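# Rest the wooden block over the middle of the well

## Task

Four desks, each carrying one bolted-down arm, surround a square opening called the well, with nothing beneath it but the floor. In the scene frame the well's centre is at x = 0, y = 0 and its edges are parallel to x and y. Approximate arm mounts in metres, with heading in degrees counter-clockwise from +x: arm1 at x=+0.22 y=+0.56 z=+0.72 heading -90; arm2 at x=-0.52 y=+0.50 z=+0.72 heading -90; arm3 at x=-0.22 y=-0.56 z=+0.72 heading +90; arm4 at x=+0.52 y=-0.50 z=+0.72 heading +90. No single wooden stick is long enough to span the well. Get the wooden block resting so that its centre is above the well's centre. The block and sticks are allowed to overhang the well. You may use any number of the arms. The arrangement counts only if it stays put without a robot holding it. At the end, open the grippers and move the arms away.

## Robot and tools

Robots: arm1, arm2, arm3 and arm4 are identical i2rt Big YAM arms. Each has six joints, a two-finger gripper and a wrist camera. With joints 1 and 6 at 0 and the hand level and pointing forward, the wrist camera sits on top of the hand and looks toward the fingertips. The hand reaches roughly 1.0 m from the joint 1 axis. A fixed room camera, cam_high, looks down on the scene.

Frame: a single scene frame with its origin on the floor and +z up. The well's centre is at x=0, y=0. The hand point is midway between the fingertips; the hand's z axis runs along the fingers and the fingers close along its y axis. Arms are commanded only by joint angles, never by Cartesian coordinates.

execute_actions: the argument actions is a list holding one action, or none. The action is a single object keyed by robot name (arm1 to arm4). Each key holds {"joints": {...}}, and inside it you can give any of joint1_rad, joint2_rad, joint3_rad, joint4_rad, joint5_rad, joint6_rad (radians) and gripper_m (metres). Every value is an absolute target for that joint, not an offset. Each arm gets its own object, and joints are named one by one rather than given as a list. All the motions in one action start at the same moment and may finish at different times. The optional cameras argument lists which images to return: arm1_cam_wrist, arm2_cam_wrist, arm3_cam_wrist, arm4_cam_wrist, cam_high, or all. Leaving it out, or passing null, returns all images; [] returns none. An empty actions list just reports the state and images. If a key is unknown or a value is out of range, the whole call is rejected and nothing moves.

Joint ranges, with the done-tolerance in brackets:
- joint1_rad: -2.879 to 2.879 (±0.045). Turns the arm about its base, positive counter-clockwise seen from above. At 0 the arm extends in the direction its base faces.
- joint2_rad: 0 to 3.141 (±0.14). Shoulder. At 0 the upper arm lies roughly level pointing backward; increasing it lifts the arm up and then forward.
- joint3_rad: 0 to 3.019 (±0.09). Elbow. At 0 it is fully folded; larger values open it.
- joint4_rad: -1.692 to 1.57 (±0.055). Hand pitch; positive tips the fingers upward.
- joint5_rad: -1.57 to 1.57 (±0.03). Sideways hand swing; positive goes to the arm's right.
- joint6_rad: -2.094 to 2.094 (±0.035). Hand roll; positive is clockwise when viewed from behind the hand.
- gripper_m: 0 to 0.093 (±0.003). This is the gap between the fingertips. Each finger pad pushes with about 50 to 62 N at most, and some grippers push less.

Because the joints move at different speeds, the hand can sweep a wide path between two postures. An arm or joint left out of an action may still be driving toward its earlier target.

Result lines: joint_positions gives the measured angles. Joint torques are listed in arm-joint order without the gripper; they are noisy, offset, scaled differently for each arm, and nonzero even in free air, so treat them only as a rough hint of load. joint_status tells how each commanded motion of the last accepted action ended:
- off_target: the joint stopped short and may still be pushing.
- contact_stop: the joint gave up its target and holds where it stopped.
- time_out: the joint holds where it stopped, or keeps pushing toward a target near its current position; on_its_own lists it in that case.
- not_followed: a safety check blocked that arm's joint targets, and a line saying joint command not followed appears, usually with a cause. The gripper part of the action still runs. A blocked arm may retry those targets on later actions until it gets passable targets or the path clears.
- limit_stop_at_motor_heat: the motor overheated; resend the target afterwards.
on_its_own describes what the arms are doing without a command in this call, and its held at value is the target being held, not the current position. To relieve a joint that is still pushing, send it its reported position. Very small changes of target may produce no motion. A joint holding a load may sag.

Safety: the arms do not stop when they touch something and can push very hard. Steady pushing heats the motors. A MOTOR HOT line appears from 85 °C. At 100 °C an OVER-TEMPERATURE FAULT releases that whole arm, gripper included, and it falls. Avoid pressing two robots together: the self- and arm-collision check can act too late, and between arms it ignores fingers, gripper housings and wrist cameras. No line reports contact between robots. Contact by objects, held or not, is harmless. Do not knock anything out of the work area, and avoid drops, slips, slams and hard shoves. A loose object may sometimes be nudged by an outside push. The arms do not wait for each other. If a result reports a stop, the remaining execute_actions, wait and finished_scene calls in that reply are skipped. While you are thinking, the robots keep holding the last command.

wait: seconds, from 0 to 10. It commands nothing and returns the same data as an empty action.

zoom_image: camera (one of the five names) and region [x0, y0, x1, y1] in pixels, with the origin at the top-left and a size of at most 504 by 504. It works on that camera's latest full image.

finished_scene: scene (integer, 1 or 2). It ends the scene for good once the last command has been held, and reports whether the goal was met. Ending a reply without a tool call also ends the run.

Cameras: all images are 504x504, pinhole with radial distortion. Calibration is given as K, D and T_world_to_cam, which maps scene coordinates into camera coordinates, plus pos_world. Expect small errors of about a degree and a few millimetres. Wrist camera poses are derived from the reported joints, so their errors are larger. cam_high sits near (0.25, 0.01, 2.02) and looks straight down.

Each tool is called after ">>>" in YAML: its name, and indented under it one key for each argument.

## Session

>>> execute_actions:
  actions: []

Scene clock: 0.00 s.
Joint torques (N m, as the arm reports them, + toward a larger angle): no reading
arm1.joint_positions: joint1_rad=+0.123 joint2_rad=+0.600 joint3_rad=+1.395 joint4_rad=-1.399 joint5_rad=+0.214 joint6_rad=-0.330 gripper_m=+0.094
arm1.joint_status: not commanded
arm1.hand: x=+0.1969 y=+0.3441 z=+1.2804 quat_wxyz=(-0.221, -0.515, -0.716, +0.417) (m; scene frame)
arm2.joint_positions: joint1_rad=-0.264 joint2_rad=+0.534 joint3_rad=+1.321 joint4_rad=-1.445 joint5_rad=+0.068 joint6_rad=-0.188 gripper_m=+0.095
arm2.joint_status: not commanded
arm2.hand: x=-0.5910 y=+0.3137 z=+1.3107 quat_wxyz=(-0.194, -0.684, -0.584, +0.392) (m; scene frame)
arm3.joint_positions: joint1_rad=+0.507 joint2_rad=+0.566 joint3_rad=+1.448 joint4_rad=-1.334 joint5_rad=-0.092 joint6_rad=+0.109 gripper_m=+0.094
arm3.joint_status: not commanded
arm3.hand: x=-0.3368 y=-0.3975 z=+1.3057 quat_wxyz=(-0.198, +0.729, -0.430, -0.494) (m; scene frame)
arm4.joint_positions: joint1_rad=-0.184 joint2_rad=+0.506 joint3_rad=+1.307 joint4_rad=-1.474 joint5_rad=+0.167 joint6_rad=+0.234 gripper_m=+0.094
arm4.joint_status: not commanded
arm4.hand: x=+0.5871 y=-0.3268 z=+1.2367 quat_wxyz=(-0.351, +0.453, -0.778, -0.258) (m; scene frame)
pictures: arm1_cam_wrist, arm2_cam_wrist, arm3_cam_wrist, arm4_cam_wrist, cam_high
camera_calibration (this result's frames):
arm1_cam_wrist: T_world_to_cam=[[-0.920336, -0.133634, 0.367592, -0.24294], [-0.247267, 0.926977, -0.282088, 0.0935344], [-0.303053, -0.350509, -0.886173, 1.44124], [0, 0, 0, 1]] pos_world=[0.236312, 0.385998, 1.39288]
arm2_cam_wrist: T_world_to_cam=[[-0.952679, 0.238227, 0.188813, -0.883448], [0.182356, 0.944852, -0.27203, 0.17373], [-0.243205, -0.224727, -0.943583, 1.28201], [0, 0, 0, 1]] pos_world=[-0.561532, 0.334413, 1.42375]
arm3_cam_wrist: T_world_to_cam=[[0.819015, 0.558649, -0.130866, 0.670408], [0.444113, -0.761638, -0.47188, 0.467627], [-0.363288, 0.328357, -0.871896, 1.26714], [0, 0, 0, 1]] pos_world=[-0.296416, -0.434436, 1.41321]
arm4_cam_wrist: T_world_to_cam=[[0.890322, -0.446775, -0.0878515, -0.556826], [-0.452161, -0.844785, -0.286161, 0.351647], [0.053634, 0.294499, -0.954146, 1.37223], [0, 0, 0, 1]] pos_world=[0.581157, -0.35583, 1.36102]
Images, in order (width x height): arm1_cam_wrist 504x504, arm2_cam_wrist 504x504, arm3_cam_wrist 504x504, arm4_cam_wrist 504x504, cam_high 504x504.

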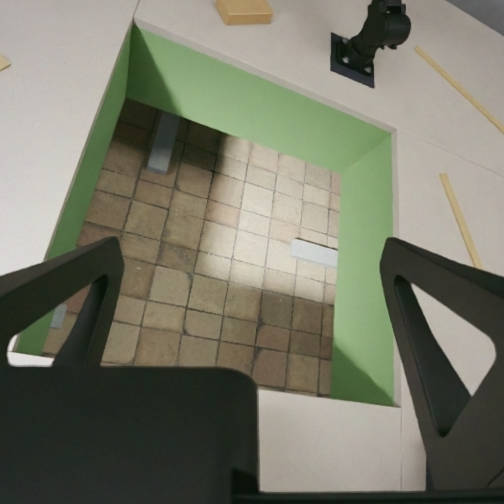

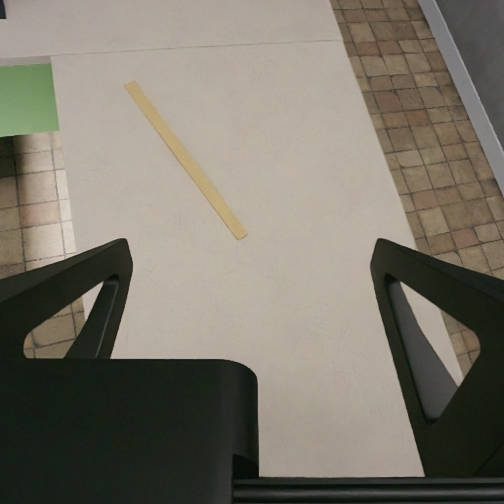

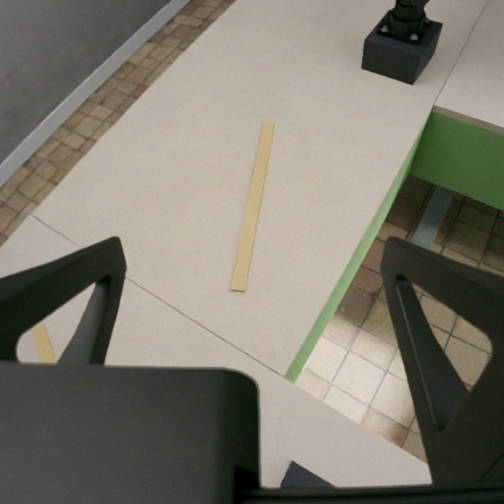

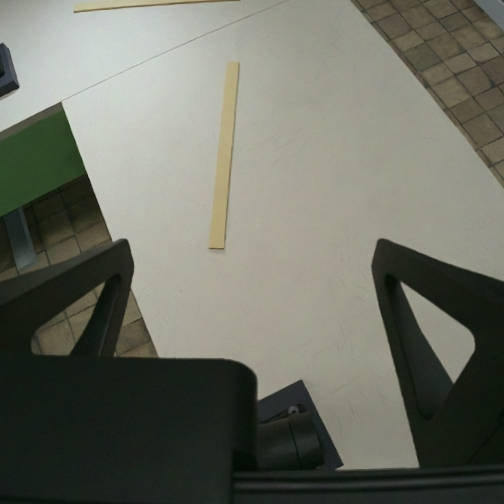

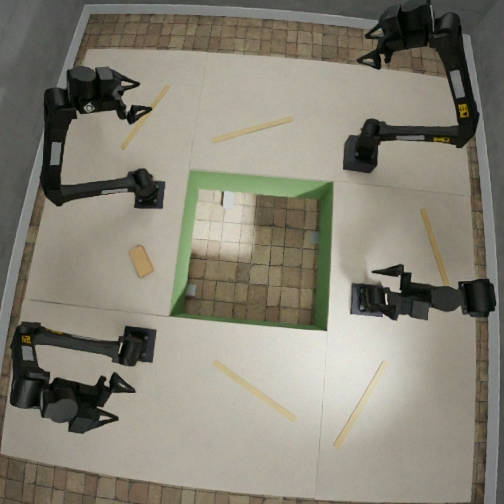

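>>> zoom_image:
  camera: "cam_high"
  region: [100, 70, 310, 200]

>>> zoom_image:
  camera: "cam_high"
  region: [200, 320, 400, 460]

>>> zoom_image:
  camera: "cam_high"
  region: [110, 160, 350, 340]

>>> zoom_image:
  camera: "cam_high"
  region: [340, 170, 500, 330]

Region (100, 70, 310, 200) of cam_high's 504x504 image, scaled by 2.400, with more detail than that image has; it fills the top 312 rows of this view, and the rest is white.

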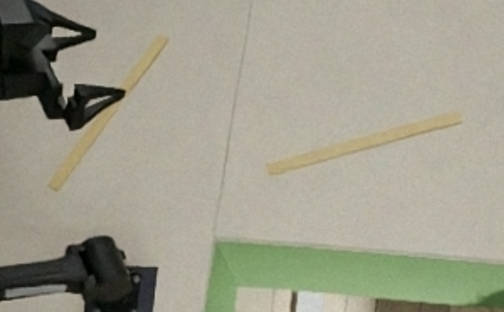

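Region (200, 320, 400, 460) of cam_high's 504x504 image, scaled by 2.520, with more detail than that image has; it fills the top 353 rows of this view, and the rest is white.

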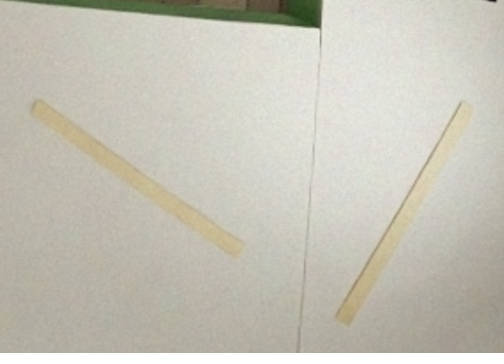

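Region (110, 160, 350, 340) of cam_high's 504x504 image, scaled by 2.100, with more detail than that image has; it fills the top 378 rows of this view, and the rest is white.

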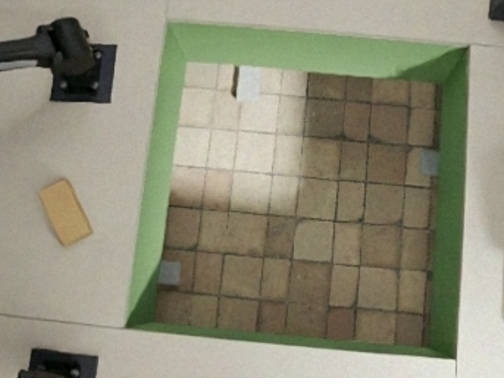

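Region (340, 170, 500, 330) of cam_high's 504x504 image, scaled by 3.150, with more detail than that image has.

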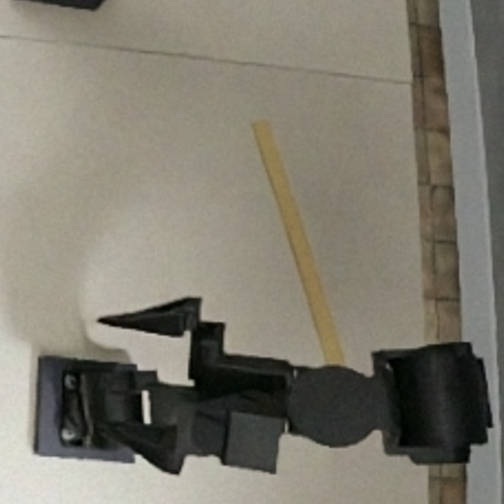

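>>> execute_actions:
  actions:
    - {"arm1": {"joints": {"joint1_rad": 1.525, "joint2_rad": 1.716, "joint3_rad": 1.295, "joint4_rad": -1.132, "joint5_rad": 0.0, "joint6_rad": 0.48, "gripper_m": 0.065}}, "arm2": {"joints": {"joint1_rad": -0.147, "joint2_rad": 1.97, "joint3_rad": 1.525, "joint4_rad": -1.092, "joint5_rad": 0.0, "joint6_rad": -0.592, "gripper_m": 0.065}}, "arm3": {"joints": {"joint1_rad": 1.729, "joint2_rad": 1.644, "joint3_rad": 1.262, "joint4_rad": -1.17, "joint5_rad": 0.0, "joint6_rad": 0.648, "gripper_m": 0.065}}, "arm4": {"joints": {"joint1_rad": -0.243, "joint2_rad": 1.884, "joint3_rad": 1.575, "joint4_rad": -1.226, "joint5_rad": 0.0, "joint6_rad": 0.282, "gripper_m": 0.065}}}

Scene clock: 8.30 s.
Joint torques (N m, as the arm reports them, + toward a larger angle): arm1=[ -0.93 -16.16   7.36   0.63   0.07   0.02] | arm2=[ -0.17 -20.15  11.13   1.    -0.15  -0.03] | arm3=[ -0.16 -12.09   8.96   0.24   0.1    0.2 ] | arm4=[ -0.21 -15.21   8.55   0.46  -0.2    0.18]
arm1.joint_positions: joint1_rad=+1.533 joint2_rad=+1.718 joint3_rad=+1.293 joint4_rad=-1.131 joint5_rad=-0.001 joint6_rad=+0.468 gripper_m=+0.065
arm1.joint_status: all done
arm1.hand: x=+0.7111 y=+0.5367 z=+0.8436 quat_wxyz=(-0.014, -0.255, -0.967, -0.003) (m; scene frame)
arm2.joint_positions: joint1_rad=-0.153 joint2_rad=+1.945 joint3_rad=+1.510 joint4_rad=-1.099 joint5_rad=+0.002 joint6_rad=-0.580 gripper_m=+0.065
arm2.joint_status: all done
arm2.hand: x=-0.6375 y=-0.0673 z=+0.8562 quat_wxyz=(-0.003, -0.562, -0.827, +0.013) (m; scene frame)
arm3.joint_positions: joint1_rad=+1.736 joint2_rad=+1.643 joint3_rad=+1.253 joint4_rad=-1.174 joint5_rad=-0.001 joint6_rad=+0.636 gripper_m=+0.065
arm3.joint_status: all done
arm3.hand: x=-0.6783 y=-0.6596 z=+0.8387 quat_wxyz=(+0.001, +0.978, -0.210, -0.003) (m; scene frame)
arm4.joint_positions: joint1_rad=-0.239 joint2_rad=+1.879 joint3_rad=+1.554 joint4_rad=-1.233 joint5_rad=+0.003 joint6_rad=+0.271 gripper_m=+0.065
arm4.joint_status: all done
arm4.hand: x=+0.6647 y=+0.0486 z=+0.8411 quat_wxyz=(-0.002, +0.499, -0.867, -0.003) (m; scene frame)
pictures: arm1_cam_wrist, arm2_cam_wrist, arm3_cam_wrist, arm4_cam_wrist, cam_high
camera_calibration (this result's frames):
arm1_cam_wrist: T_world_to_cam=[[-0.486792, -0.873252, -0.0215323, 0.833492], [-0.730442, 0.393417, 0.558281, -0.160066], [-0.479049, 0.287495, -0.829373, 1.01228], [0, 0, 0, 1]] pos_world=[0.773748, 0.499798, 0.946863]
arm2_cam_wrist: T_world_to_cam=[[-0.929789, -0.367855, 0.0131983, -0.627006], [-0.299013, 0.775723, 0.555739, -0.608356], [-0.21467, 0.512774, -0.831252, 0.72788], [0, 0, 0, 1]] pos_world=[-0.608636, -0.131969, 0.951415]
arm3_cam_wrist: T_world_to_cam=[[0.402216, 0.915517, -0.00721022, 0.88438], [0.74839, -0.324235, 0.578606, -0.186895], [0.527385, -0.23812, -0.815575, 1.00527], [0, 0, 0, 1]] pos_world=[-0.746003, -0.630888, 0.934385]
arm4_cam_wrist: T_world_to_cam=[[0.86614, -0.499604, -0.0140344, -0.536458], [-0.404733, -0.71759, 0.566794, -0.164529], [-0.293243, -0.485243, -0.82374, 1.03885], [0, 0, 0, 1]] pos_world=[0.702693, 0.118013, 0.941464]
Images, in order (width x height): arm1_cam_wrist 504x504, arm2_cam_wrist 504x504, arm3_cam_wrist 504x504, arm4_cam_wrist 504x504, cam_high 504x504.

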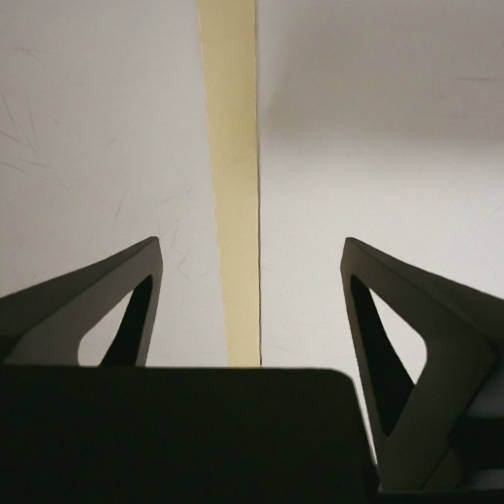

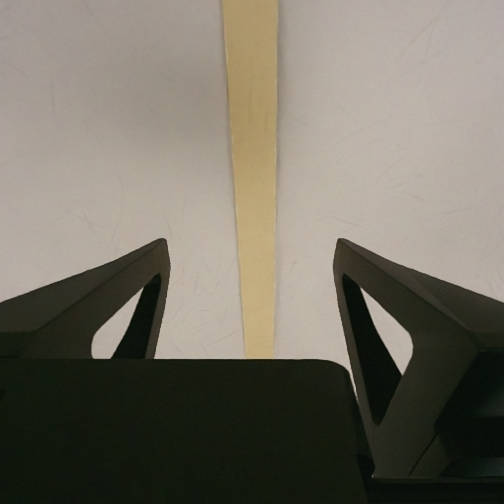

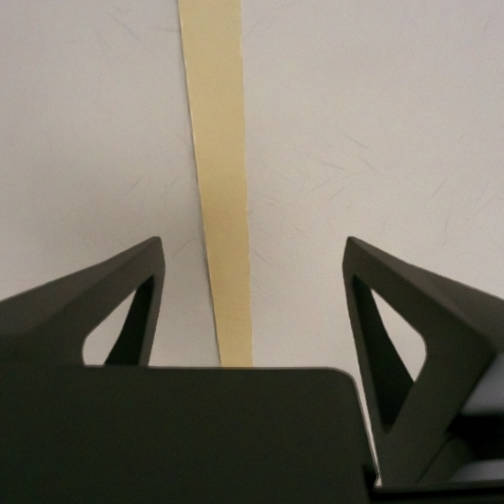

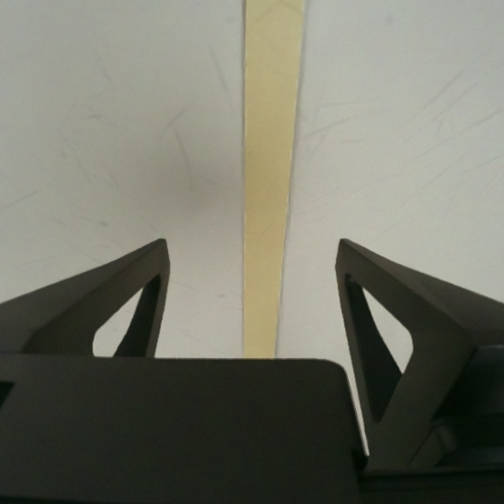

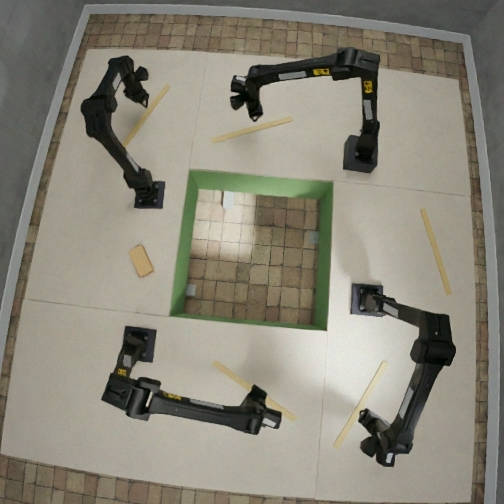

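>>> execute_actions:
  actions:
    - {"arm1": {"joints": {"joint1_rad": 1.57, "joint2_rad": 1.872, "joint3_rad": 1.196, "joint4_rad": -0.892, "joint6_rad": 0.49}}, "arm2": {"joints": {"joint1_rad": -0.172, "joint2_rad": 2.13, "joint3_rad": 1.454, "joint4_rad": -0.874, "joint6_rad": -0.632}}, "arm3": {"joints": {"joint1_rad": 1.761, "joint2_rad": 1.82, "joint3_rad": 1.2, "joint4_rad": -0.932, "joint6_rad": 0.656}}, "arm4": {"joints": {"joint1_rad": -0.264, "joint2_rad": 2.01, "joint3_rad": 1.468, "joint4_rad": -1.0, "joint6_rad": 0.25}}}
  cameras: ["arm1_cam_wrist", "arm2_cam_wrist", "arm3_cam_wrist", "arm4_cam_wrist"]

Scene clock: 12.00 s.
Joint torques (N m, as the arm reports them, + toward a larger angle): arm1=[ -0.21 -17.73   6.47   0.96   0.08   0.02] | arm2=[ -1.82 -22.72   8.46   1.16  -0.14   0.  ] | arm3=[  0.83 -12.83   7.4    0.58   0.13   0.2 ] | arm4=[  0.4  -15.69   6.4    0.81  -0.01  -0.05]
arm1.joint_positions: joint1_rad=+1.567 joint2_rad=+1.878 joint3_rad=+1.192 joint4_rad=-0.902 joint5_rad=-0.002 joint6_rad=+0.480 gripper_m=+0.065
arm1.joint_status: all done
arm1.hand: x=+0.7097 y=+0.5536 z=+0.7348 quat_wxyz=(+0.001, -0.244, -0.970, +0.001) (m; scene frame)
arm2.joint_positions: joint1_rad=-0.164 joint2_rad=+2.113 joint3_rad=+1.452 joint4_rad=-0.888 joint5_rad=+0.002 joint6_rad=-0.620 gripper_m=+0.065
arm2.joint_status: all done
arm2.hand: x=-0.6445 y=-0.0679 z=+0.7444 quat_wxyz=(+0.000, -0.550, -0.835, +0.006) (m; scene frame)
arm3.joint_positions: joint1_rad=+1.755 joint2_rad=+1.813 joint3_rad=+1.198 joint4_rad=-0.945 joint5_rad=-0.001 joint6_rad=+0.644 gripper_m=+0.065
arm3.joint_status: all done
arm3.hand: x=-0.6972 y=-0.6735 z=+0.7422 quat_wxyz=(+0.002, +0.979, -0.204, -0.005) (m; scene frame)
arm4.joint_positions: joint1_rad=-0.267 joint2_rad=+2.000 joint3_rad=+1.466 joint4_rad=-1.016 joint5_rad=-0.001 joint6_rad=+0.260 gripper_m=+0.065
arm4.joint_status: all done
arm4.hand: x=+0.6811 y=+0.0519 z=+0.7443 quat_wxyz=(-0.003, +0.491, -0.871, -0.006) (m; scene frame)
pictures: arm1_cam_wrist, arm2_cam_wrist, arm3_cam_wrist, arm4_cam_wrist
camera_calibration (this result's frames):
arm1_cam_wrist: T_world_to_cam=[[-0.467193, -0.884126, -0.00726825, 0.826829], [-0.72115, 0.37629, 0.581677, -0.12126], [-0.511541, 0.276997, -0.813387, 0.933645], [0, 0, 0, 1]] pos_world=[0.77644, 0.518032, 0.835959]
arm2_cam_wrist: T_world_to_cam=[[-0.918628, -0.395093, 0.00489782, -0.62078], [-0.323017, 0.758068, 0.566562, -0.572569], [-0.227558, 0.518878, -0.824004, 0.620476], [0, 0, 0, 1]] pos_world=[-0.614021, -0.133171, 0.838711]
arm3_cam_wrist: T_world_to_cam=[[0.392012, 0.919899, -0.01058, 0.9023], [0.754383, -0.314853, 0.575999, -0.108981], [0.52653, -0.23378, -0.817382, 0.936859], [0, 0, 0, 1]] pos_world=[-0.764783, -0.645319, 0.838091]
arm4_cam_wrist: T_world_to_cam=[[0.857409, -0.514251, -0.0199211, -0.539307], [-0.415709, -0.714891, 0.562243, -0.0899382], [-0.303375, -0.473791, -0.826732, 0.973992], [0, 0, 0, 1]] pos_world=[0.720504, 0.119833, 0.845054]
Images, in order (width x height): arm1_cam_wrist 504x504, arm2_cam_wrist 504x504, arm3_cam_wrist 504x504, arm4_cam_wrist 504x504.

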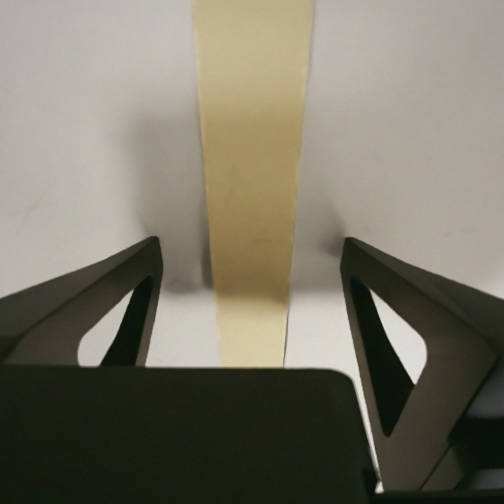

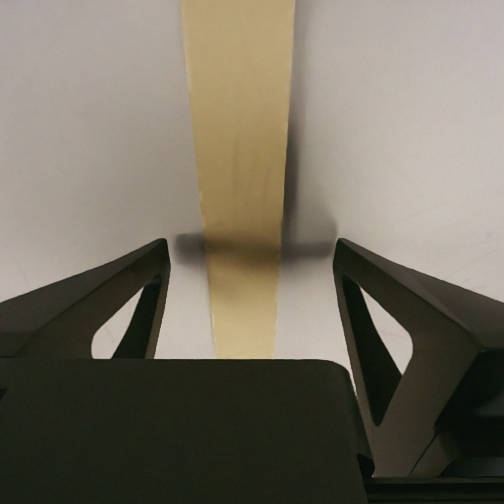

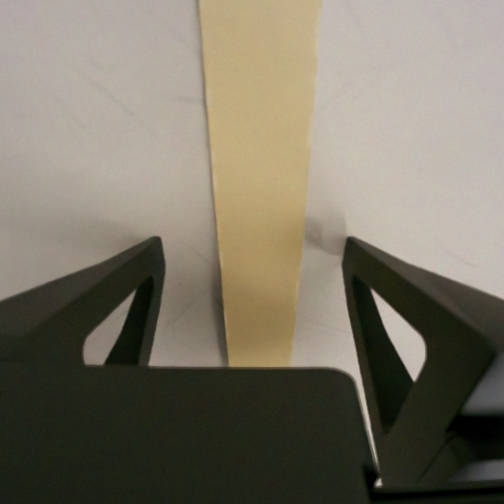

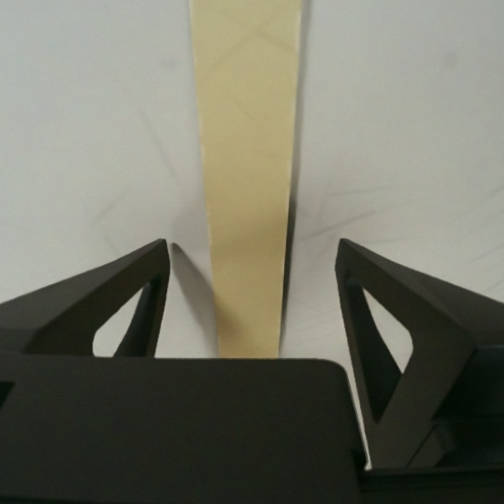

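>>> execute_actions:
  actions:
    - {"arm2": {"joints": {"joint2_rad": 2.143, "gripper_m": 0.045}}, "arm3": {"joints": {"joint2_rad": 1.832, "gripper_m": 0.045}}, "arm4": {"joints": {"joint2_rad": 2.024, "gripper_m": 0.045}}, "arm1": {"joints": {"gripper_m": 0.02}}}
  cameras: []

>>> execute_actions:
  actions:
    - {"arm2": {"joints": {"gripper_m": 0.02}}, "arm3": {"joints": {"gripper_m": 0.02}}, "arm4": {"joints": {"gripper_m": 0.02}}}
  cameras: ["arm1_cam_wrist", "arm2_cam_wrist", "arm3_cam_wrist", "arm4_cam_wrist", "cam_high"]

Scene clock: 13.10 s.
Joint torques (N m, as the arm reports them, + toward a larger angle): arm1=[ -0.13 -17.75   6.54   0.99   0.08   0.01] | arm2=[ -1.16 -21.43   8.52   1.13  -0.17  -0.05] | arm3=[  0.79 -11.94   7.44   0.59   0.13   0.2 ] | arm4=[  0.31 -14.71   6.51   0.86  -0.01  -0.04]
arm1.joint_positions: joint1_rad=+1.567 joint2_rad=+1.878 joint3_rad=+1.192 joint4_rad=-0.902 joint5_rad=-0.001 joint6_rad=+0.480 gripper_m=+0.025
arm1.joint_status: gripper_m off_target (ended at +0.025, target +0.020)
arm1.hand: x=+0.7097 y=+0.5535 z=+0.7348 quat_wxyz=(+0.001, -0.244, -0.970, +0.001) (m; scene frame)
arm2.joint_positions: joint1_rad=-0.164 joint2_rad=+2.113 joint3_rad=+1.452 joint4_rad=-0.888 joint5_rad=+0.002 joint6_rad=-0.621 gripper_m=+0.045
arm2.joint_status: all done
arm2.hand: x=-0.6445 y=-0.0679 z=+0.7444 quat_wxyz=(+0.000, -0.550, -0.835, +0.006) (m; scene frame)
arm3.joint_positions: joint1_rad=+1.755 joint2_rad=+1.813 joint3_rad=+1.198 joint4_rad=-0.945 joint5_rad=-0.001 joint6_rad=+0.644 gripper_m=+0.045
arm3.joint_status: all done
arm3.hand: x=-0.6972 y=-0.6735 z=+0.7422 quat_wxyz=(+0.002, +0.979, -0.204, -0.005) (m; scene frame)
arm4.joint_positions: joint1_rad=-0.267 joint2_rad=+2.000 joint3_rad=+1.466 joint4_rad=-1.016 joint5_rad=-0.001 joint6_rad=+0.260 gripper_m=+0.045
arm4.joint_status: all done
arm4.hand: x=+0.6811 y=+0.0518 z=+0.7441 quat_wxyz=(-0.003, +0.491, -0.871, -0.006) (m; scene frame)
pictures: none
No camera images: the call's "cameras" was empty. Leave "cameras" out to get every camera's image.

Scene clock: 13.60 s.
Joint torques (N m, as the arm reports them, + toward a larger angle): arm1=[ -0.11 -17.54   6.5    1.01   0.08   0.01] | arm2=[ -1.28 -21.16   8.42   1.24  -0.17  -0.05] | arm3=[  0.76 -11.99   7.42   0.57   0.11   0.2 ] | arm4=[  0.36 -14.81   6.44   0.84  -0.01  -0.04]
arm1.joint_positions: joint1_rad=+1.567 joint2_rad=+1.878 joint3_rad=+1.192 joint4_rad=-0.902 joint5_rad=-0.001 joint6_rad=+0.480 gripper_m=+0.025
arm1.joint_status: not commanded
arm1.hand: x=+0.7097 y=+0.5535 z=+0.7348 quat_wxyz=(+0.001, -0.244, -0.970, +0.001) (m; scene frame)
arm2.joint_positions: joint1_rad=-0.164 joint2_rad=+2.113 joint3_rad=+1.452 joint4_rad=-0.888 joint5_rad=+0.001 joint6_rad=-0.621 gripper_m=+0.026
arm2.joint_status: gripper_m off_target (ended at +0.026, target +0.020)
arm2.hand: x=-0.6445 y=-0.0680 z=+0.7444 quat_wxyz=(+0.000, -0.550, -0.835, +0.007) (m; scene frame)
arm3.joint_positions: joint1_rad=+1.755 joint2_rad=+1.813 joint3_rad=+1.198 joint4_rad=-0.945 joint5_rad=-0.001 joint6_rad=+0.644 gripper_m=+0.026
arm3.joint_status: gripper_m off_target (ended at +0.026, target +0.020)
arm3.hand: x=-0.6973 y=-0.6734 z=+0.7420 quat_wxyz=(+0.002, +0.979, -0.204, -0.005) (m; scene frame)
arm4.joint_positions: joint1_rad=-0.267 joint2_rad=+2.001 joint3_rad=+1.466 joint4_rad=-1.016 joint5_rad=-0.001 joint6_rad=+0.260 gripper_m=+0.025
arm4.joint_status: gripper_m off_target (ended at +0.025, target +0.020)
arm4.hand: x=+0.6811 y=+0.0517 z=+0.7439 quat_wxyz=(-0.003, +0.491, -0.871, -0.006) (m; scene frame)
pictures: arm1_cam_wrist, arm2_cam_wrist, arm3_cam_wrist, arm4_cam_wrist, cam_high
camera_calibration (this result's frames):
arm1_cam_wrist: T_world_to_cam=[[-0.467529, -0.883951, -0.00692804, 0.826662], [-0.721004, 0.376787, 0.581537, -0.121511], [-0.511439, 0.27688, -0.813491, 0.933732], [0, 0, 0, 1]] pos_world=[0.776426, 0.51798, 0.835972]
arm2_cam_wrist: T_world_to_cam=[[-0.918325, -0.395797, 0.00481444, -0.620572], [-0.323761, 0.758073, 0.566131, -0.572633], [-0.227723, 0.518334, -0.824301, 0.620619], [0, 0, 0, 1]] pos_world=[-0.613954, -0.133211, 0.83875]
arm3_cam_wrist: T_world_to_cam=[[0.392365, 0.919752, -0.0102765, 0.902197], [0.754311, -0.315355, 0.575818, -0.109067], [0.526369, -0.233683, -0.817514, 0.936809], [0, 0, 0, 1]] pos_world=[-0.764827, -0.645276, 0.837928]
arm4_cam_wrist: T_world_to_cam=[[0.857803, -0.513615, -0.0193502, -0.540129], [-0.415257, -0.714735, 0.562775, -0.0904783], [-0.30288, -0.474714, -0.826384, 0.973052], [0, 0, 0, 1]] pos_world=[0.72047, 0.119836, 0.844582]
Images, in order (width x height): arm1_cam_wrist 504x504, arm2_cam_wrist 504x504, arm3_cam_wrist 504x504, arm4_cam_wrist 504x504, cam_high 504x504.

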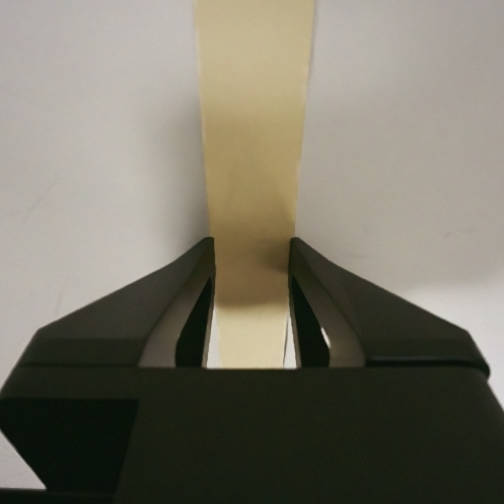

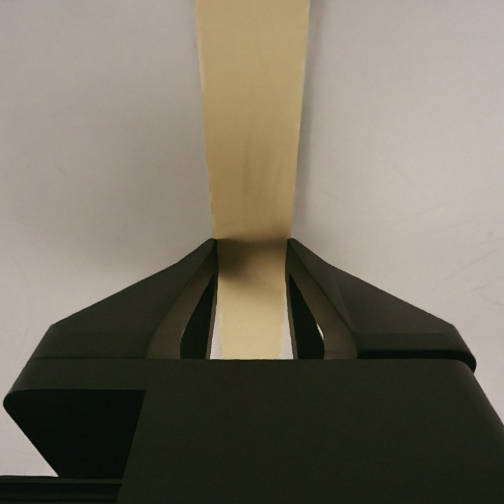

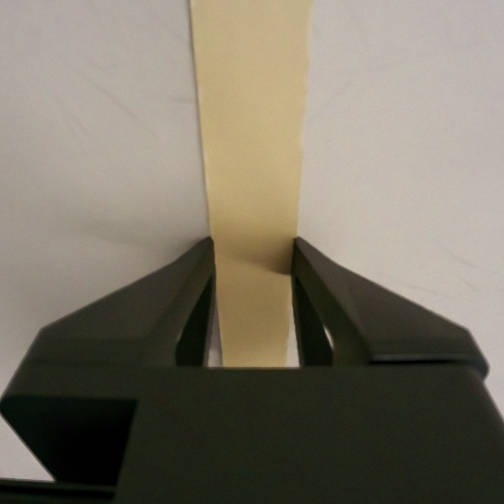

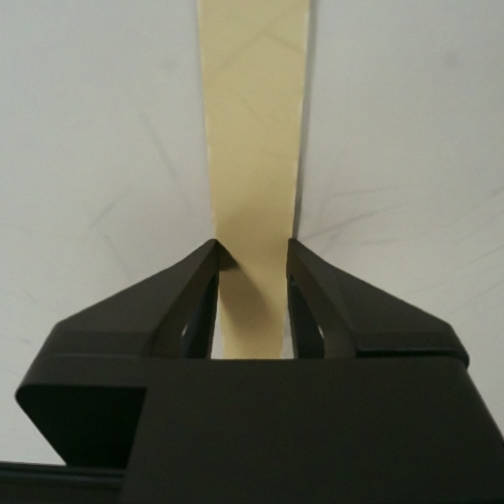

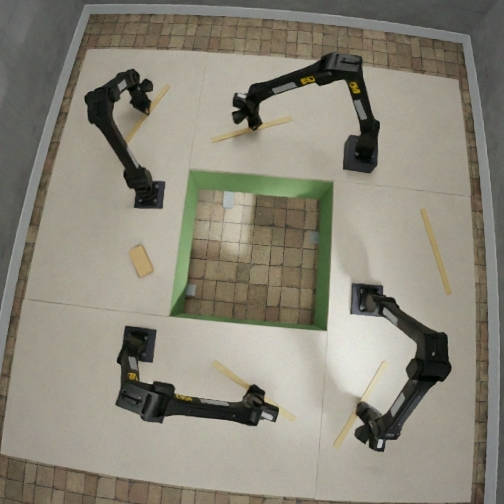

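>>> execute_actions:
  actions:
    - {"arm1": {"joints": {"joint2_rad": 1.62, "joint4_rad": -1.1}}, "arm2": {"joints": {"joint2_rad": 1.93, "joint4_rad": -1.0}}, "arm3": {"joints": {"joint2_rad": 1.6, "joint4_rad": -1.1}}, "arm4": {"joints": {"joint2_rad": 1.8, "joint4_rad": -1.15}}}
  cameras: ["cam_high"]

>>> execute_actions:
  actions:
    - {"arm2": {"joints": {"joint1_rad": 0.682, "joint2_rad": 1.93, "joint3_rad": 1.375, "joint4_rad": -0.822, "joint5_rad": -0.122, "joint6_rad": -0.948}}, "arm3": {"joints": {"joint1_rad": 1.3, "joint6_rad": 1.5}}, "arm4": {"joints": {"joint1_rad": 0.1, "joint6_rad": 0.1}}}
  cameras: ["cam_high", "arm2_cam_wrist"]

Scene clock: 19.97 s.
Joint torques (N m, as the arm reports them, + toward a larger angle): arm1=[ -0.06 -13.56   7.58   0.42   0.08   0.01] | arm2=[ -1.44 -19.29  10.91   0.21  -0.14  -0.04] | arm3=[  0.75 -10.58   9.6   -0.25   0.12   0.2 ] | arm4=[  0.16 -14.07   8.22  -0.23  -0.02  -0.04]
arm1.joint_positions: joint1_rad=+1.567 joint2_rad=+1.610 joint3_rad=+1.191 joint4_rad=-1.092 joint5_rad=-0.001 joint6_rad=+0.480 gripper_m=+0.025
arm1.joint_status: all done
arm1.hand: x=+0.6836 y=+0.5541 z=+0.8568 quat_wxyz=(-0.036, -0.244, -0.969, -0.008) (m; scene frame)
arm2.joint_positions: joint1_rad=-0.164 joint2_rad=+1.905 joint3_rad=+1.442 joint4_rad=-0.986 joint5_rad=+0.001 joint6_rad=-0.621 gripper_m=+0.026
arm2.joint_status: all done
arm2.hand: x=-0.6442 y=-0.0688 z=+0.8562 quat_wxyz=(-0.018, -0.549, -0.834, +0.053) (m; scene frame)
arm3.joint_positions: joint1_rad=+1.755 joint2_rad=+1.588 joint3_rad=+1.185 joint4_rad=-1.089 joint5_rad=-0.001 joint6_rad=+0.644 gripper_m=+0.026
arm3.joint_status: all done
arm3.hand: x=-0.6715 y=-0.6675 z=+0.8397 quat_wxyz=(+0.016, +0.978, -0.204, -0.036) (m; scene frame)
arm4.joint_positions: joint1_rad=-0.267 joint2_rad=+1.787 joint3_rad=+1.452 joint4_rad=-1.134 joint5_rad=-0.001 joint6_rad=+0.260 gripper_m=+0.025
arm4.joint_status: all done
arm4.hand: x=+0.6763 y=+0.0335 z=+0.8537 quat_wxyz=(-0.032, +0.491, -0.870, -0.035) (m; scene frame)
pictures: cam_high
Images, in order (width x height): cam_high 504x504.

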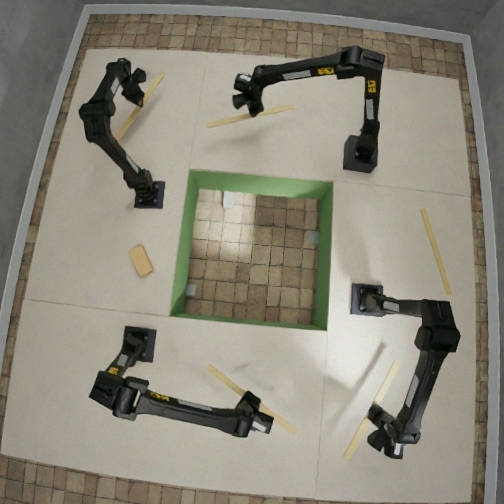

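Scene clock: 21.73 s.
Joint torques (N m, as the arm reports them, + toward a larger angle): arm1=[ -0.12 -13.62   7.7    0.44   0.08   0.01] | arm2=[ -0.73 -19.64   9.87   1.34  -0.14  -0.02] | arm3=[  0.51 -10.59   9.53  -0.29   0.03   0.21] | arm4=[  0.35 -13.94   8.29  -0.18   0.02  -0.05]
arm1.joint_positions: joint1_rad=+1.567 joint2_rad=+1.610 joint3_rad=+1.191 joint4_rad=-1.092 joint5_rad=-0.001 joint6_rad=+0.480 gripper_m=+0.025
arm1.joint_status: not commanded
arm1.hand: x=+0.6836 y=+0.5541 z=+0.8568 quat_wxyz=(-0.036, -0.244, -0.969, -0.008) (m; scene frame)
arm2.joint_positions: joint1_rad=+0.689 joint2_rad=+1.907 joint3_rad=+1.371 joint4_rad=-0.831 joint5_rad=-0.124 joint6_rad=-0.936 gripper_m=+0.026
arm2.joint_status: all done
arm2.hand: x=-0.1523 y=+0.0392 z=+0.8363 quat_wxyz=(-0.109, +0.008, -0.993, +0.040) (m; scene frame)
arm3.joint_positions: joint1_rad=+1.297 joint2_rad=+1.588 joint3_rad=+1.185 joint4_rad=-1.089 joint5_rad=+0.002 joint6_rad=+1.487 gripper_m=+0.026
arm3.joint_status: all done
arm3.hand: x=-0.6720 y=-0.4549 z=+0.8401 quat_wxyz=(+0.022, +0.655, -0.755, -0.033) (m; scene frame)
arm4.joint_positions: joint1_rad=+0.094 joint2_rad=+1.787 joint3_rad=+1.452 joint4_rad=-1.134 joint5_rad=-0.002 joint6_rad=+0.111 gripper_m=+0.025
arm4.joint_status: all done
arm4.hand: x=+0.4776 y=+0.0541 z=+0.8547 quat_wxyz=(-0.028, +0.694, -0.718, -0.040) (m; scene frame)
pictures: arm2_cam_wrist, cam_high
camera_calibration (this result's frames):
arm2_cam_wrist: T_world_to_cam=[[0.00785839, -0.997148, 0.0750659, -0.020712], [-0.925201, 0.0212312, 0.378883, -0.452717], [-0.379396, -0.0724285, -0.922395, 0.835019], [0, 0, 0, 1]] pos_world=[-0.101888, 0.049438, 0.943299]
Images, in order (width x height): arm2_cam_wrist 504x504, cam_high 504x504.

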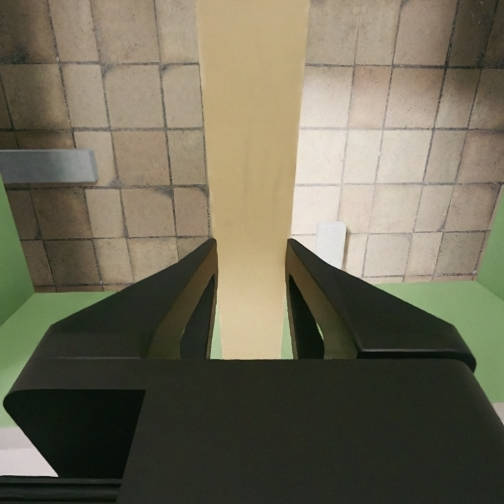

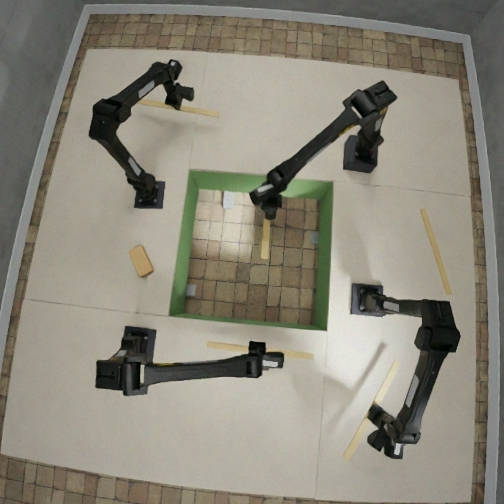

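>>> execute_actions:
  actions:
    - {"arm2": {"joints": {"joint1_rad": 0.672, "joint2_rad": 2.0}}, "arm3": {"joints": {"joint1_rad": -0.476, "joint2_rad": 1.46, "joint3_rad": 0.953, "joint4_rad": -0.826, "joint5_rad": -0.057}}}
  cameras: ["cam_high", "arm2_cam_wrist"]

>>> zoom_image:
  camera: "cam_high"
  region: [165, 160, 345, 335]

Scene clock: 23.97 s.
Joint torques (N m, as the arm reports them, + toward a larger angle): arm1=[ -0.1  -13.6    7.7    0.42   0.08   0.01] | arm2=[ -1.31 -20.25   9.09   1.19  -0.13  -0.05] | arm3=[  0.79 -10.72   8.33   0.62   0.02   0.18] | arm4=[  0.46 -14.     8.31  -0.2    0.01  -0.06]
arm1.joint_positions: joint1_rad=+1.567 joint2_rad=+1.610 joint3_rad=+1.191 joint4_rad=-1.092 joint5_rad=-0.001 joint6_rad=+0.480 gripper_m=+0.025
arm1.joint_status: not commanded
arm1.hand: x=+0.6836 y=+0.5541 z=+0.8568 quat_wxyz=(-0.036, -0.244, -0.969, -0.008) (m; scene frame)
arm2.joint_positions: joint1_rad=+0.681 joint2_rad=+1.981 joint3_rad=+1.371 joint4_rad=-0.831 joint5_rad=-0.124 joint6_rad=-0.937 gripper_m=+0.026
arm2.joint_status: all done
arm2.hand: x=-0.1613 y=+0.0439 z=+0.7947 quat_wxyz=(-0.088, +0.002, -0.996, +0.011) (m; scene frame)
arm3.joint_positions: joint1_rad=-0.482 joint2_rad=+1.475 joint3_rad=+0.950 joint4_rad=-0.832 joint5_rad=-0.056 joint6_rad=+1.488 gripper_m=+0.026
arm3.joint_status: all done
arm3.hand: x=-0.0419 y=-0.1612 z=+0.8098 quat_wxyz=(+0.000, -0.171, -0.979, -0.111) (m; scene frame)
arm4.joint_positions: joint1_rad=+0.094 joint2_rad=+1.787 joint3_rad=+1.452 joint4_rad=-1.134 joint5_rad=-0.002 joint6_rad=+0.111 gripper_m=+0.025
arm4.joint_status: not commanded
arm4.hand: x=+0.4776 y=+0.0541 z=+0.8547 quat_wxyz=(-0.028, +0.694, -0.718, -0.040) (m; scene frame)
pictures: arm2_cam_wrist, cam_high
camera_calibration (this result's frames):
arm2_cam_wrist: T_world_to_cam=[[0.00258241, -0.999878, 0.0153795, 0.0338592], [-0.90754, 0.00411541, 0.419945, -0.474429], [-0.419957, -0.015042, -0.907419, 0.772612], [0, 0, 0, 1]] pos_world=[-0.106186, 0.0474291, 0.899796]
Images, in order (width x height): arm2_cam_wrist 504x504, cam_high 504x504.

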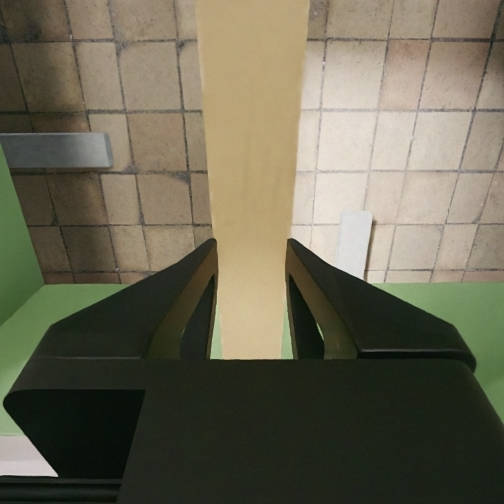

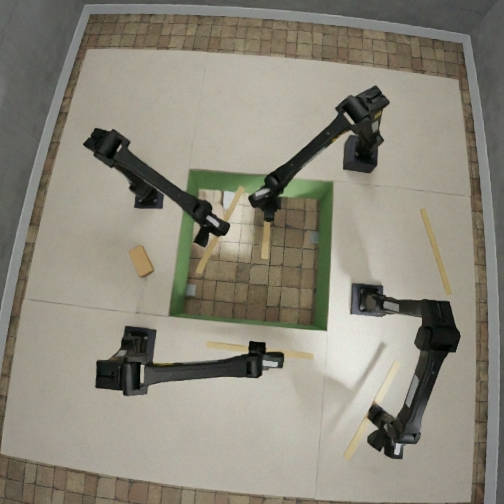

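Region (165, 160, 345, 335) of cam_high's 504x504 image, scaled by 2.800, with more detail than that image has; it fills the top 490 rows of this view, and the rest is white.

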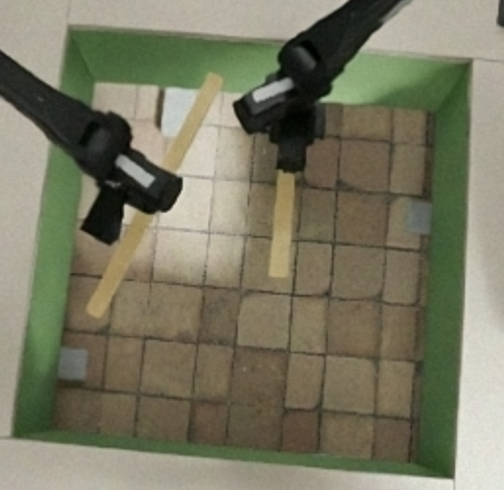

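>>> execute_actions:
  actions:
    - {"arm2": {"joints": {"joint1_rad": 0.65, "joint2_rad": 2.015, "joint3_rad": 1.349, "joint6_rad": -0.97}}, "arm3": {"joints": {"joint6_rad": -0.447}}, "arm1": {"joints": {"joint2_rad": 1.45, "joint4_rad": -1.2}}}
  cameras: ["cam_high", "arm2_cam_wrist"]

>>> zoom_image:
  camera: "cam_high"
  region: [165, 160, 345, 335]

Scene clock: 26.93 s.
Joint torques (N m, as the arm reports them, + toward a larger angle): arm1=[ -0.09 -11.45   8.2    0.58   0.07   0.  ] | arm2=[ -0.87 -18.9    8.75   1.1   -0.13  -0.04] | arm3=[  0.83 -10.84   8.36   0.67  -0.12  -0.03] | arm4=[  0.36 -13.9    8.32  -0.17   0.03  -0.05]
arm1.joint_positions: joint1_rad=+1.567 joint2_rad=+1.439 joint3_rad=+1.191 joint4_rad=-1.192 joint5_rad=-0.001 joint6_rad=+0.480 gripper_m=+0.025
arm1.joint_status: all done
arm1.hand: x=+0.6561 y=+0.5547 z=+0.9282 quat_wxyz=(-0.071, -0.243, -0.967, -0.016) (m; scene frame)
arm2.joint_positions: joint1_rad=+0.653 joint2_rad=+1.982 joint3_rad=+1.349 joint4_rad=-0.831 joint5_rad=-0.124 joint6_rad=-0.958 gripper_m=+0.026
arm2.joint_status: all done
arm2.hand: x=-0.1798 y=+0.0431 z=+0.7867 quat_wxyz=(-0.081, -0.002, -0.997, +0.003) (m; scene frame)
arm3.joint_positions: joint1_rad=-0.482 joint2_rad=+1.475 joint3_rad=+0.950 joint4_rad=-0.832 joint5_rad=-0.056 joint6_rad=-0.434 gripper_m=+0.026
arm3.joint_status: all done
arm3.hand: x=-0.0419 y=-0.1612 z=+0.8098 quat_wxyz=(-0.091, +0.705, -0.701, -0.063) (m; scene frame)
arm4.joint_positions: joint1_rad=+0.094 joint2_rad=+1.787 joint3_rad=+1.452 joint4_rad=-1.134 joint5_rad=-0.002 joint6_rad=+0.111 gripper_m=+0.025
arm4.joint_status: not commanded
arm4.hand: x=+0.4776 y=+0.0541 z=+0.8547 quat_wxyz=(-0.028, +0.694, -0.718, -0.040) (m; scene frame)
pictures: arm2_cam_wrist, cam_high
camera_calibration (this result's frames):
arm2_cam_wrist: T_world_to_cam=[[-0.00284603, -0.999996, 0.0000808356, 0.044342], [-0.901536, 0.00260079, 0.432696, -0.496728], [-0.432695, 0.00115859, -0.90154, 0.749921], [0, 0, 0, 1]] pos_world=[-0.123205, 0.0447649, 0.891013]
Images, in order (width x height): arm2_cam_wrist 504x504, cam_high 504x504.

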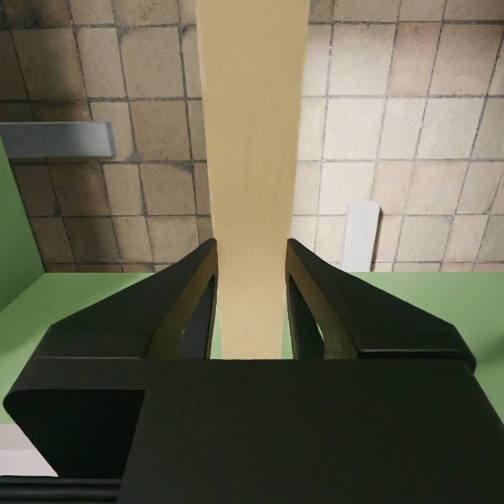

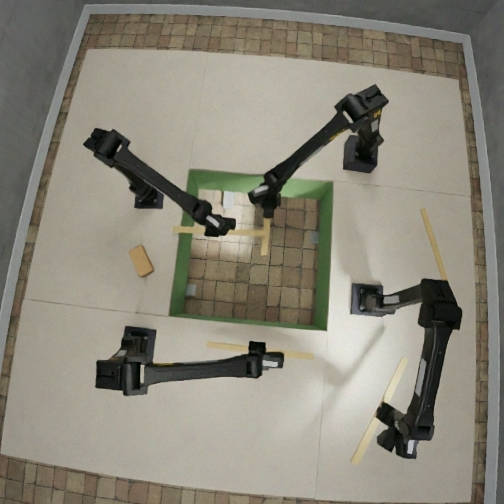

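Region (165, 160, 345, 335) of cam_high's 504x504 image, scaled by 2.800, with more detail than that image has; it fills the top 490 rows of this view, and the rest is white.

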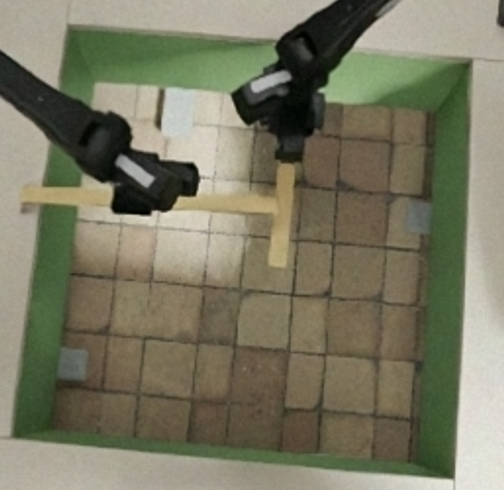

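>>> execute_actions:
  actions:
    - {"arm2": {"joints": {"joint2_rad": 2.03}}, "arm3": {"joints": {"joint1_rad": -0.457, "joint2_rad": 1.555, "joint3_rad": 1.035, "joint4_rad": -0.864, "joint5_rad": -0.061, "joint6_rad": -0.404}}, "arm4": {"joints": {"joint1_rad": 0.55, "joint2_rad": 1.82, "joint4_rad": -0.98, "joint5_rad": -0.101, "joint6_rad": -1.04}}}
  cameras: ["cam_high", "arm3_cam_wrist"]

>>> zoom_image:
  camera: "cam_high"
  region: [165, 160, 345, 335]

Scene clock: 30.23 s.
Joint torques (N m, as the arm reports them, + toward a larger angle): arm1=[ -0.14 -11.44   8.2    0.57   0.08   0.  ] | arm2=[ -0.4  -18.77   8.51   1.01  -0.12  -0.02] | arm3=[  0.69 -10.25  11.43  -0.07  -0.15   0.21] | arm4=[  0.56 -14.39   8.4    1.09  -0.17  -0.04]
arm1.joint_positions: joint1_rad=+1.567 joint2_rad=+1.439 joint3_rad=+1.191 joint4_rad=-1.192 joint5_rad=-0.001 joint6_rad=+0.480 gripper_m=+0.025
arm1.joint_status: not commanded
arm1.hand: x=+0.6561 y=+0.5547 z=+0.9282 quat_wxyz=(-0.071, -0.243, -0.967, -0.016) (m; scene frame)
arm2.joint_positions: joint1_rad=+0.653 joint2_rad=+1.996 joint3_rad=+1.349 joint4_rad=-0.831 joint5_rad=-0.124 joint6_rad=-0.958 gripper_m=+0.026
arm2.joint_status: all done
arm2.hand: x=-0.1810 y=+0.0449 z=+0.7792 quat_wxyz=(-0.077, -0.002, -0.997, -0.002) (m; scene frame)
arm3.joint_positions: joint1_rad=-0.461 joint2_rad=+1.551 joint3_rad=+0.993 joint4_rad=-0.854 joint5_rad=-0.059 joint6_rad=-0.417 gripper_m=+0.026
arm3.joint_status: all done
arm3.hand: x=-0.0472 y=-0.1488 z=+0.7930 quat_wxyz=(-0.064, +0.707, -0.702, -0.056) (m; scene frame)
arm4.joint_positions: joint1_rad=+0.544 joint2_rad=+1.808 joint3_rad=+1.452 joint4_rad=-0.996 joint5_rad=-0.103 joint6_rad=-1.029 gripper_m=+0.025
arm4.joint_status: all done
arm4.hand: x=+0.2096 y=+0.0003 z=+0.8515 quat_wxyz=(-0.065, +0.993, -0.002, -0.103) (m; scene frame)
pictures: arm3_cam_wrist, cam_high
camera_calibration (this result's frames):
arm3_cam_wrist: T_world_to_cam=[[0.999833, 0.0163482, 0.00817957, 0.0447468], [0.0111233, -0.899165, 0.437468, -0.475578], [0.0145066, -0.437304, -0.899197, 0.769245], [0, 0, 0, 1]] pos_world=[-0.0506085, -0.0919609, 0.899387]
Images, in order (width x height): arm3_cam_wrist 504x504, cam_high 504x504.

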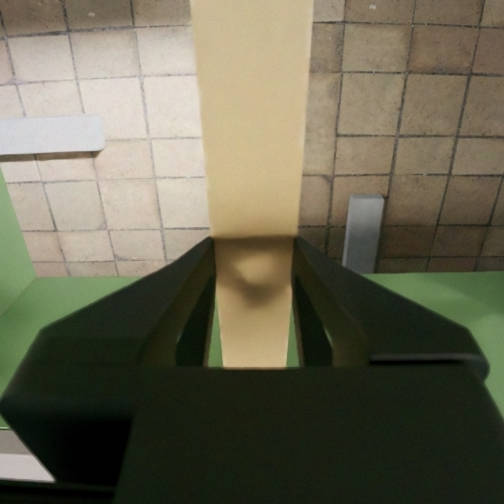

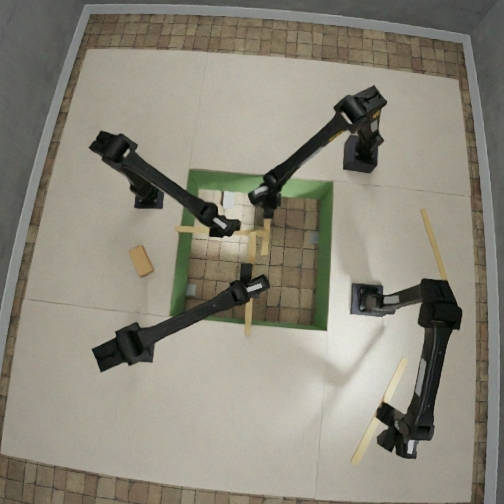

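Region (165, 160, 345, 335) of cam_high's 504x504 image, scaled by 2.800, with more detail than that image has; it fills the top 490 rows of this view, and the rest is white.

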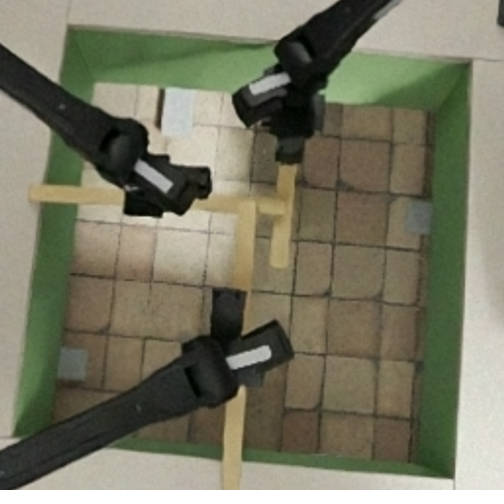

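>>> execute_actions:
  actions:
    - {"arm3": {"joints": {"joint2_rad": 1.603, "joint3_rad": 1.06}}, "arm1": {"joints": {"joint1_rad": 0.6, "joint6_rad": -0.9}}}
  cameras: ["cam_high"]

>>> zoom_image:
  camera: "cam_high"
  region: [165, 200, 295, 270]

Scene clock: 32.67 s.
Joint torques (N m, as the arm reports them, + toward a larger angle): arm1=[  0.11 -12.     8.17   0.54  -0.12  -0.22] | arm2=[  0.   -19.17   8.54   1.15  -0.1   -0.03] | arm3=[  0.72 -10.35  11.12  -0.04  -0.15   0.2 ] | arm4=[  0.36 -14.32   8.41   1.1   -0.16  -0.03]
arm1.joint_positions: joint1_rad=+0.596 joint2_rad=+1.444 joint3_rad=+1.191 joint4_rad=-1.192 joint5_rad=+0.001 joint6_rad=-0.888 gripper_m=+0.025
arm1.joint_status: all done
arm1.hand: x=+0.4588 y=+0.1922 z=+0.9242 quat_wxyz=(-0.044, -0.048, -0.997, +0.052) (m; scene frame)
arm2.joint_positions: joint1_rad=+0.653 joint2_rad=+1.996 joint3_rad=+1.349 joint4_rad=-0.831 joint5_rad=-0.124 joint6_rad=-0.958 gripper_m=+0.026
arm2.joint_status: not commanded
arm2.hand: x=-0.1810 y=+0.0449 z=+0.7792 quat_wxyz=(-0.077, -0.002, -0.997, -0.002) (m; scene frame)
arm3.joint_positions: joint1_rad=-0.461 joint2_rad=+1.594 joint3_rad=+1.020 joint4_rad=-0.855 joint5_rad=-0.059 joint6_rad=-0.416 gripper_m=+0.026
arm3.joint_status: all done
arm3.hand: x=-0.0435 y=-0.1404 z=+0.7846 quat_wxyz=(-0.056, +0.708, -0.702, -0.054) (m; scene frame)
arm4.joint_positions: joint1_rad=+0.544 joint2_rad=+1.808 joint3_rad=+1.452 joint4_rad=-0.996 joint5_rad=-0.103 joint6_rad=-1.029 gripper_m=+0.025
arm4.joint_status: not commanded
arm4.hand: x=+0.2096 y=+0.0003 z=+0.8515 quat_wxyz=(-0.065, +0.993, -0.002, -0.103) (m; scene frame)
pictures: cam_high
Images, in order (width x height): cam_high 504x504.

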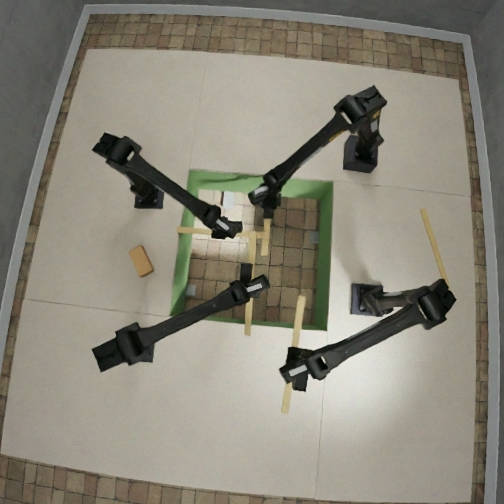

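Region (165, 200, 295, 270) of cam_high's 504x504 image, scaled by 3.877, with more detail than that image has; it fills the top 271 rows of this view, and the rest is white.

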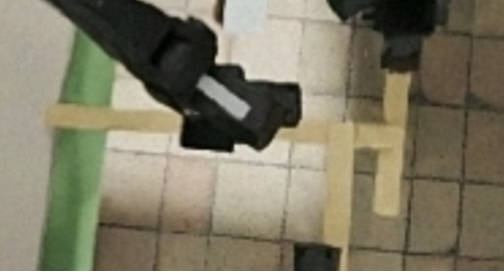

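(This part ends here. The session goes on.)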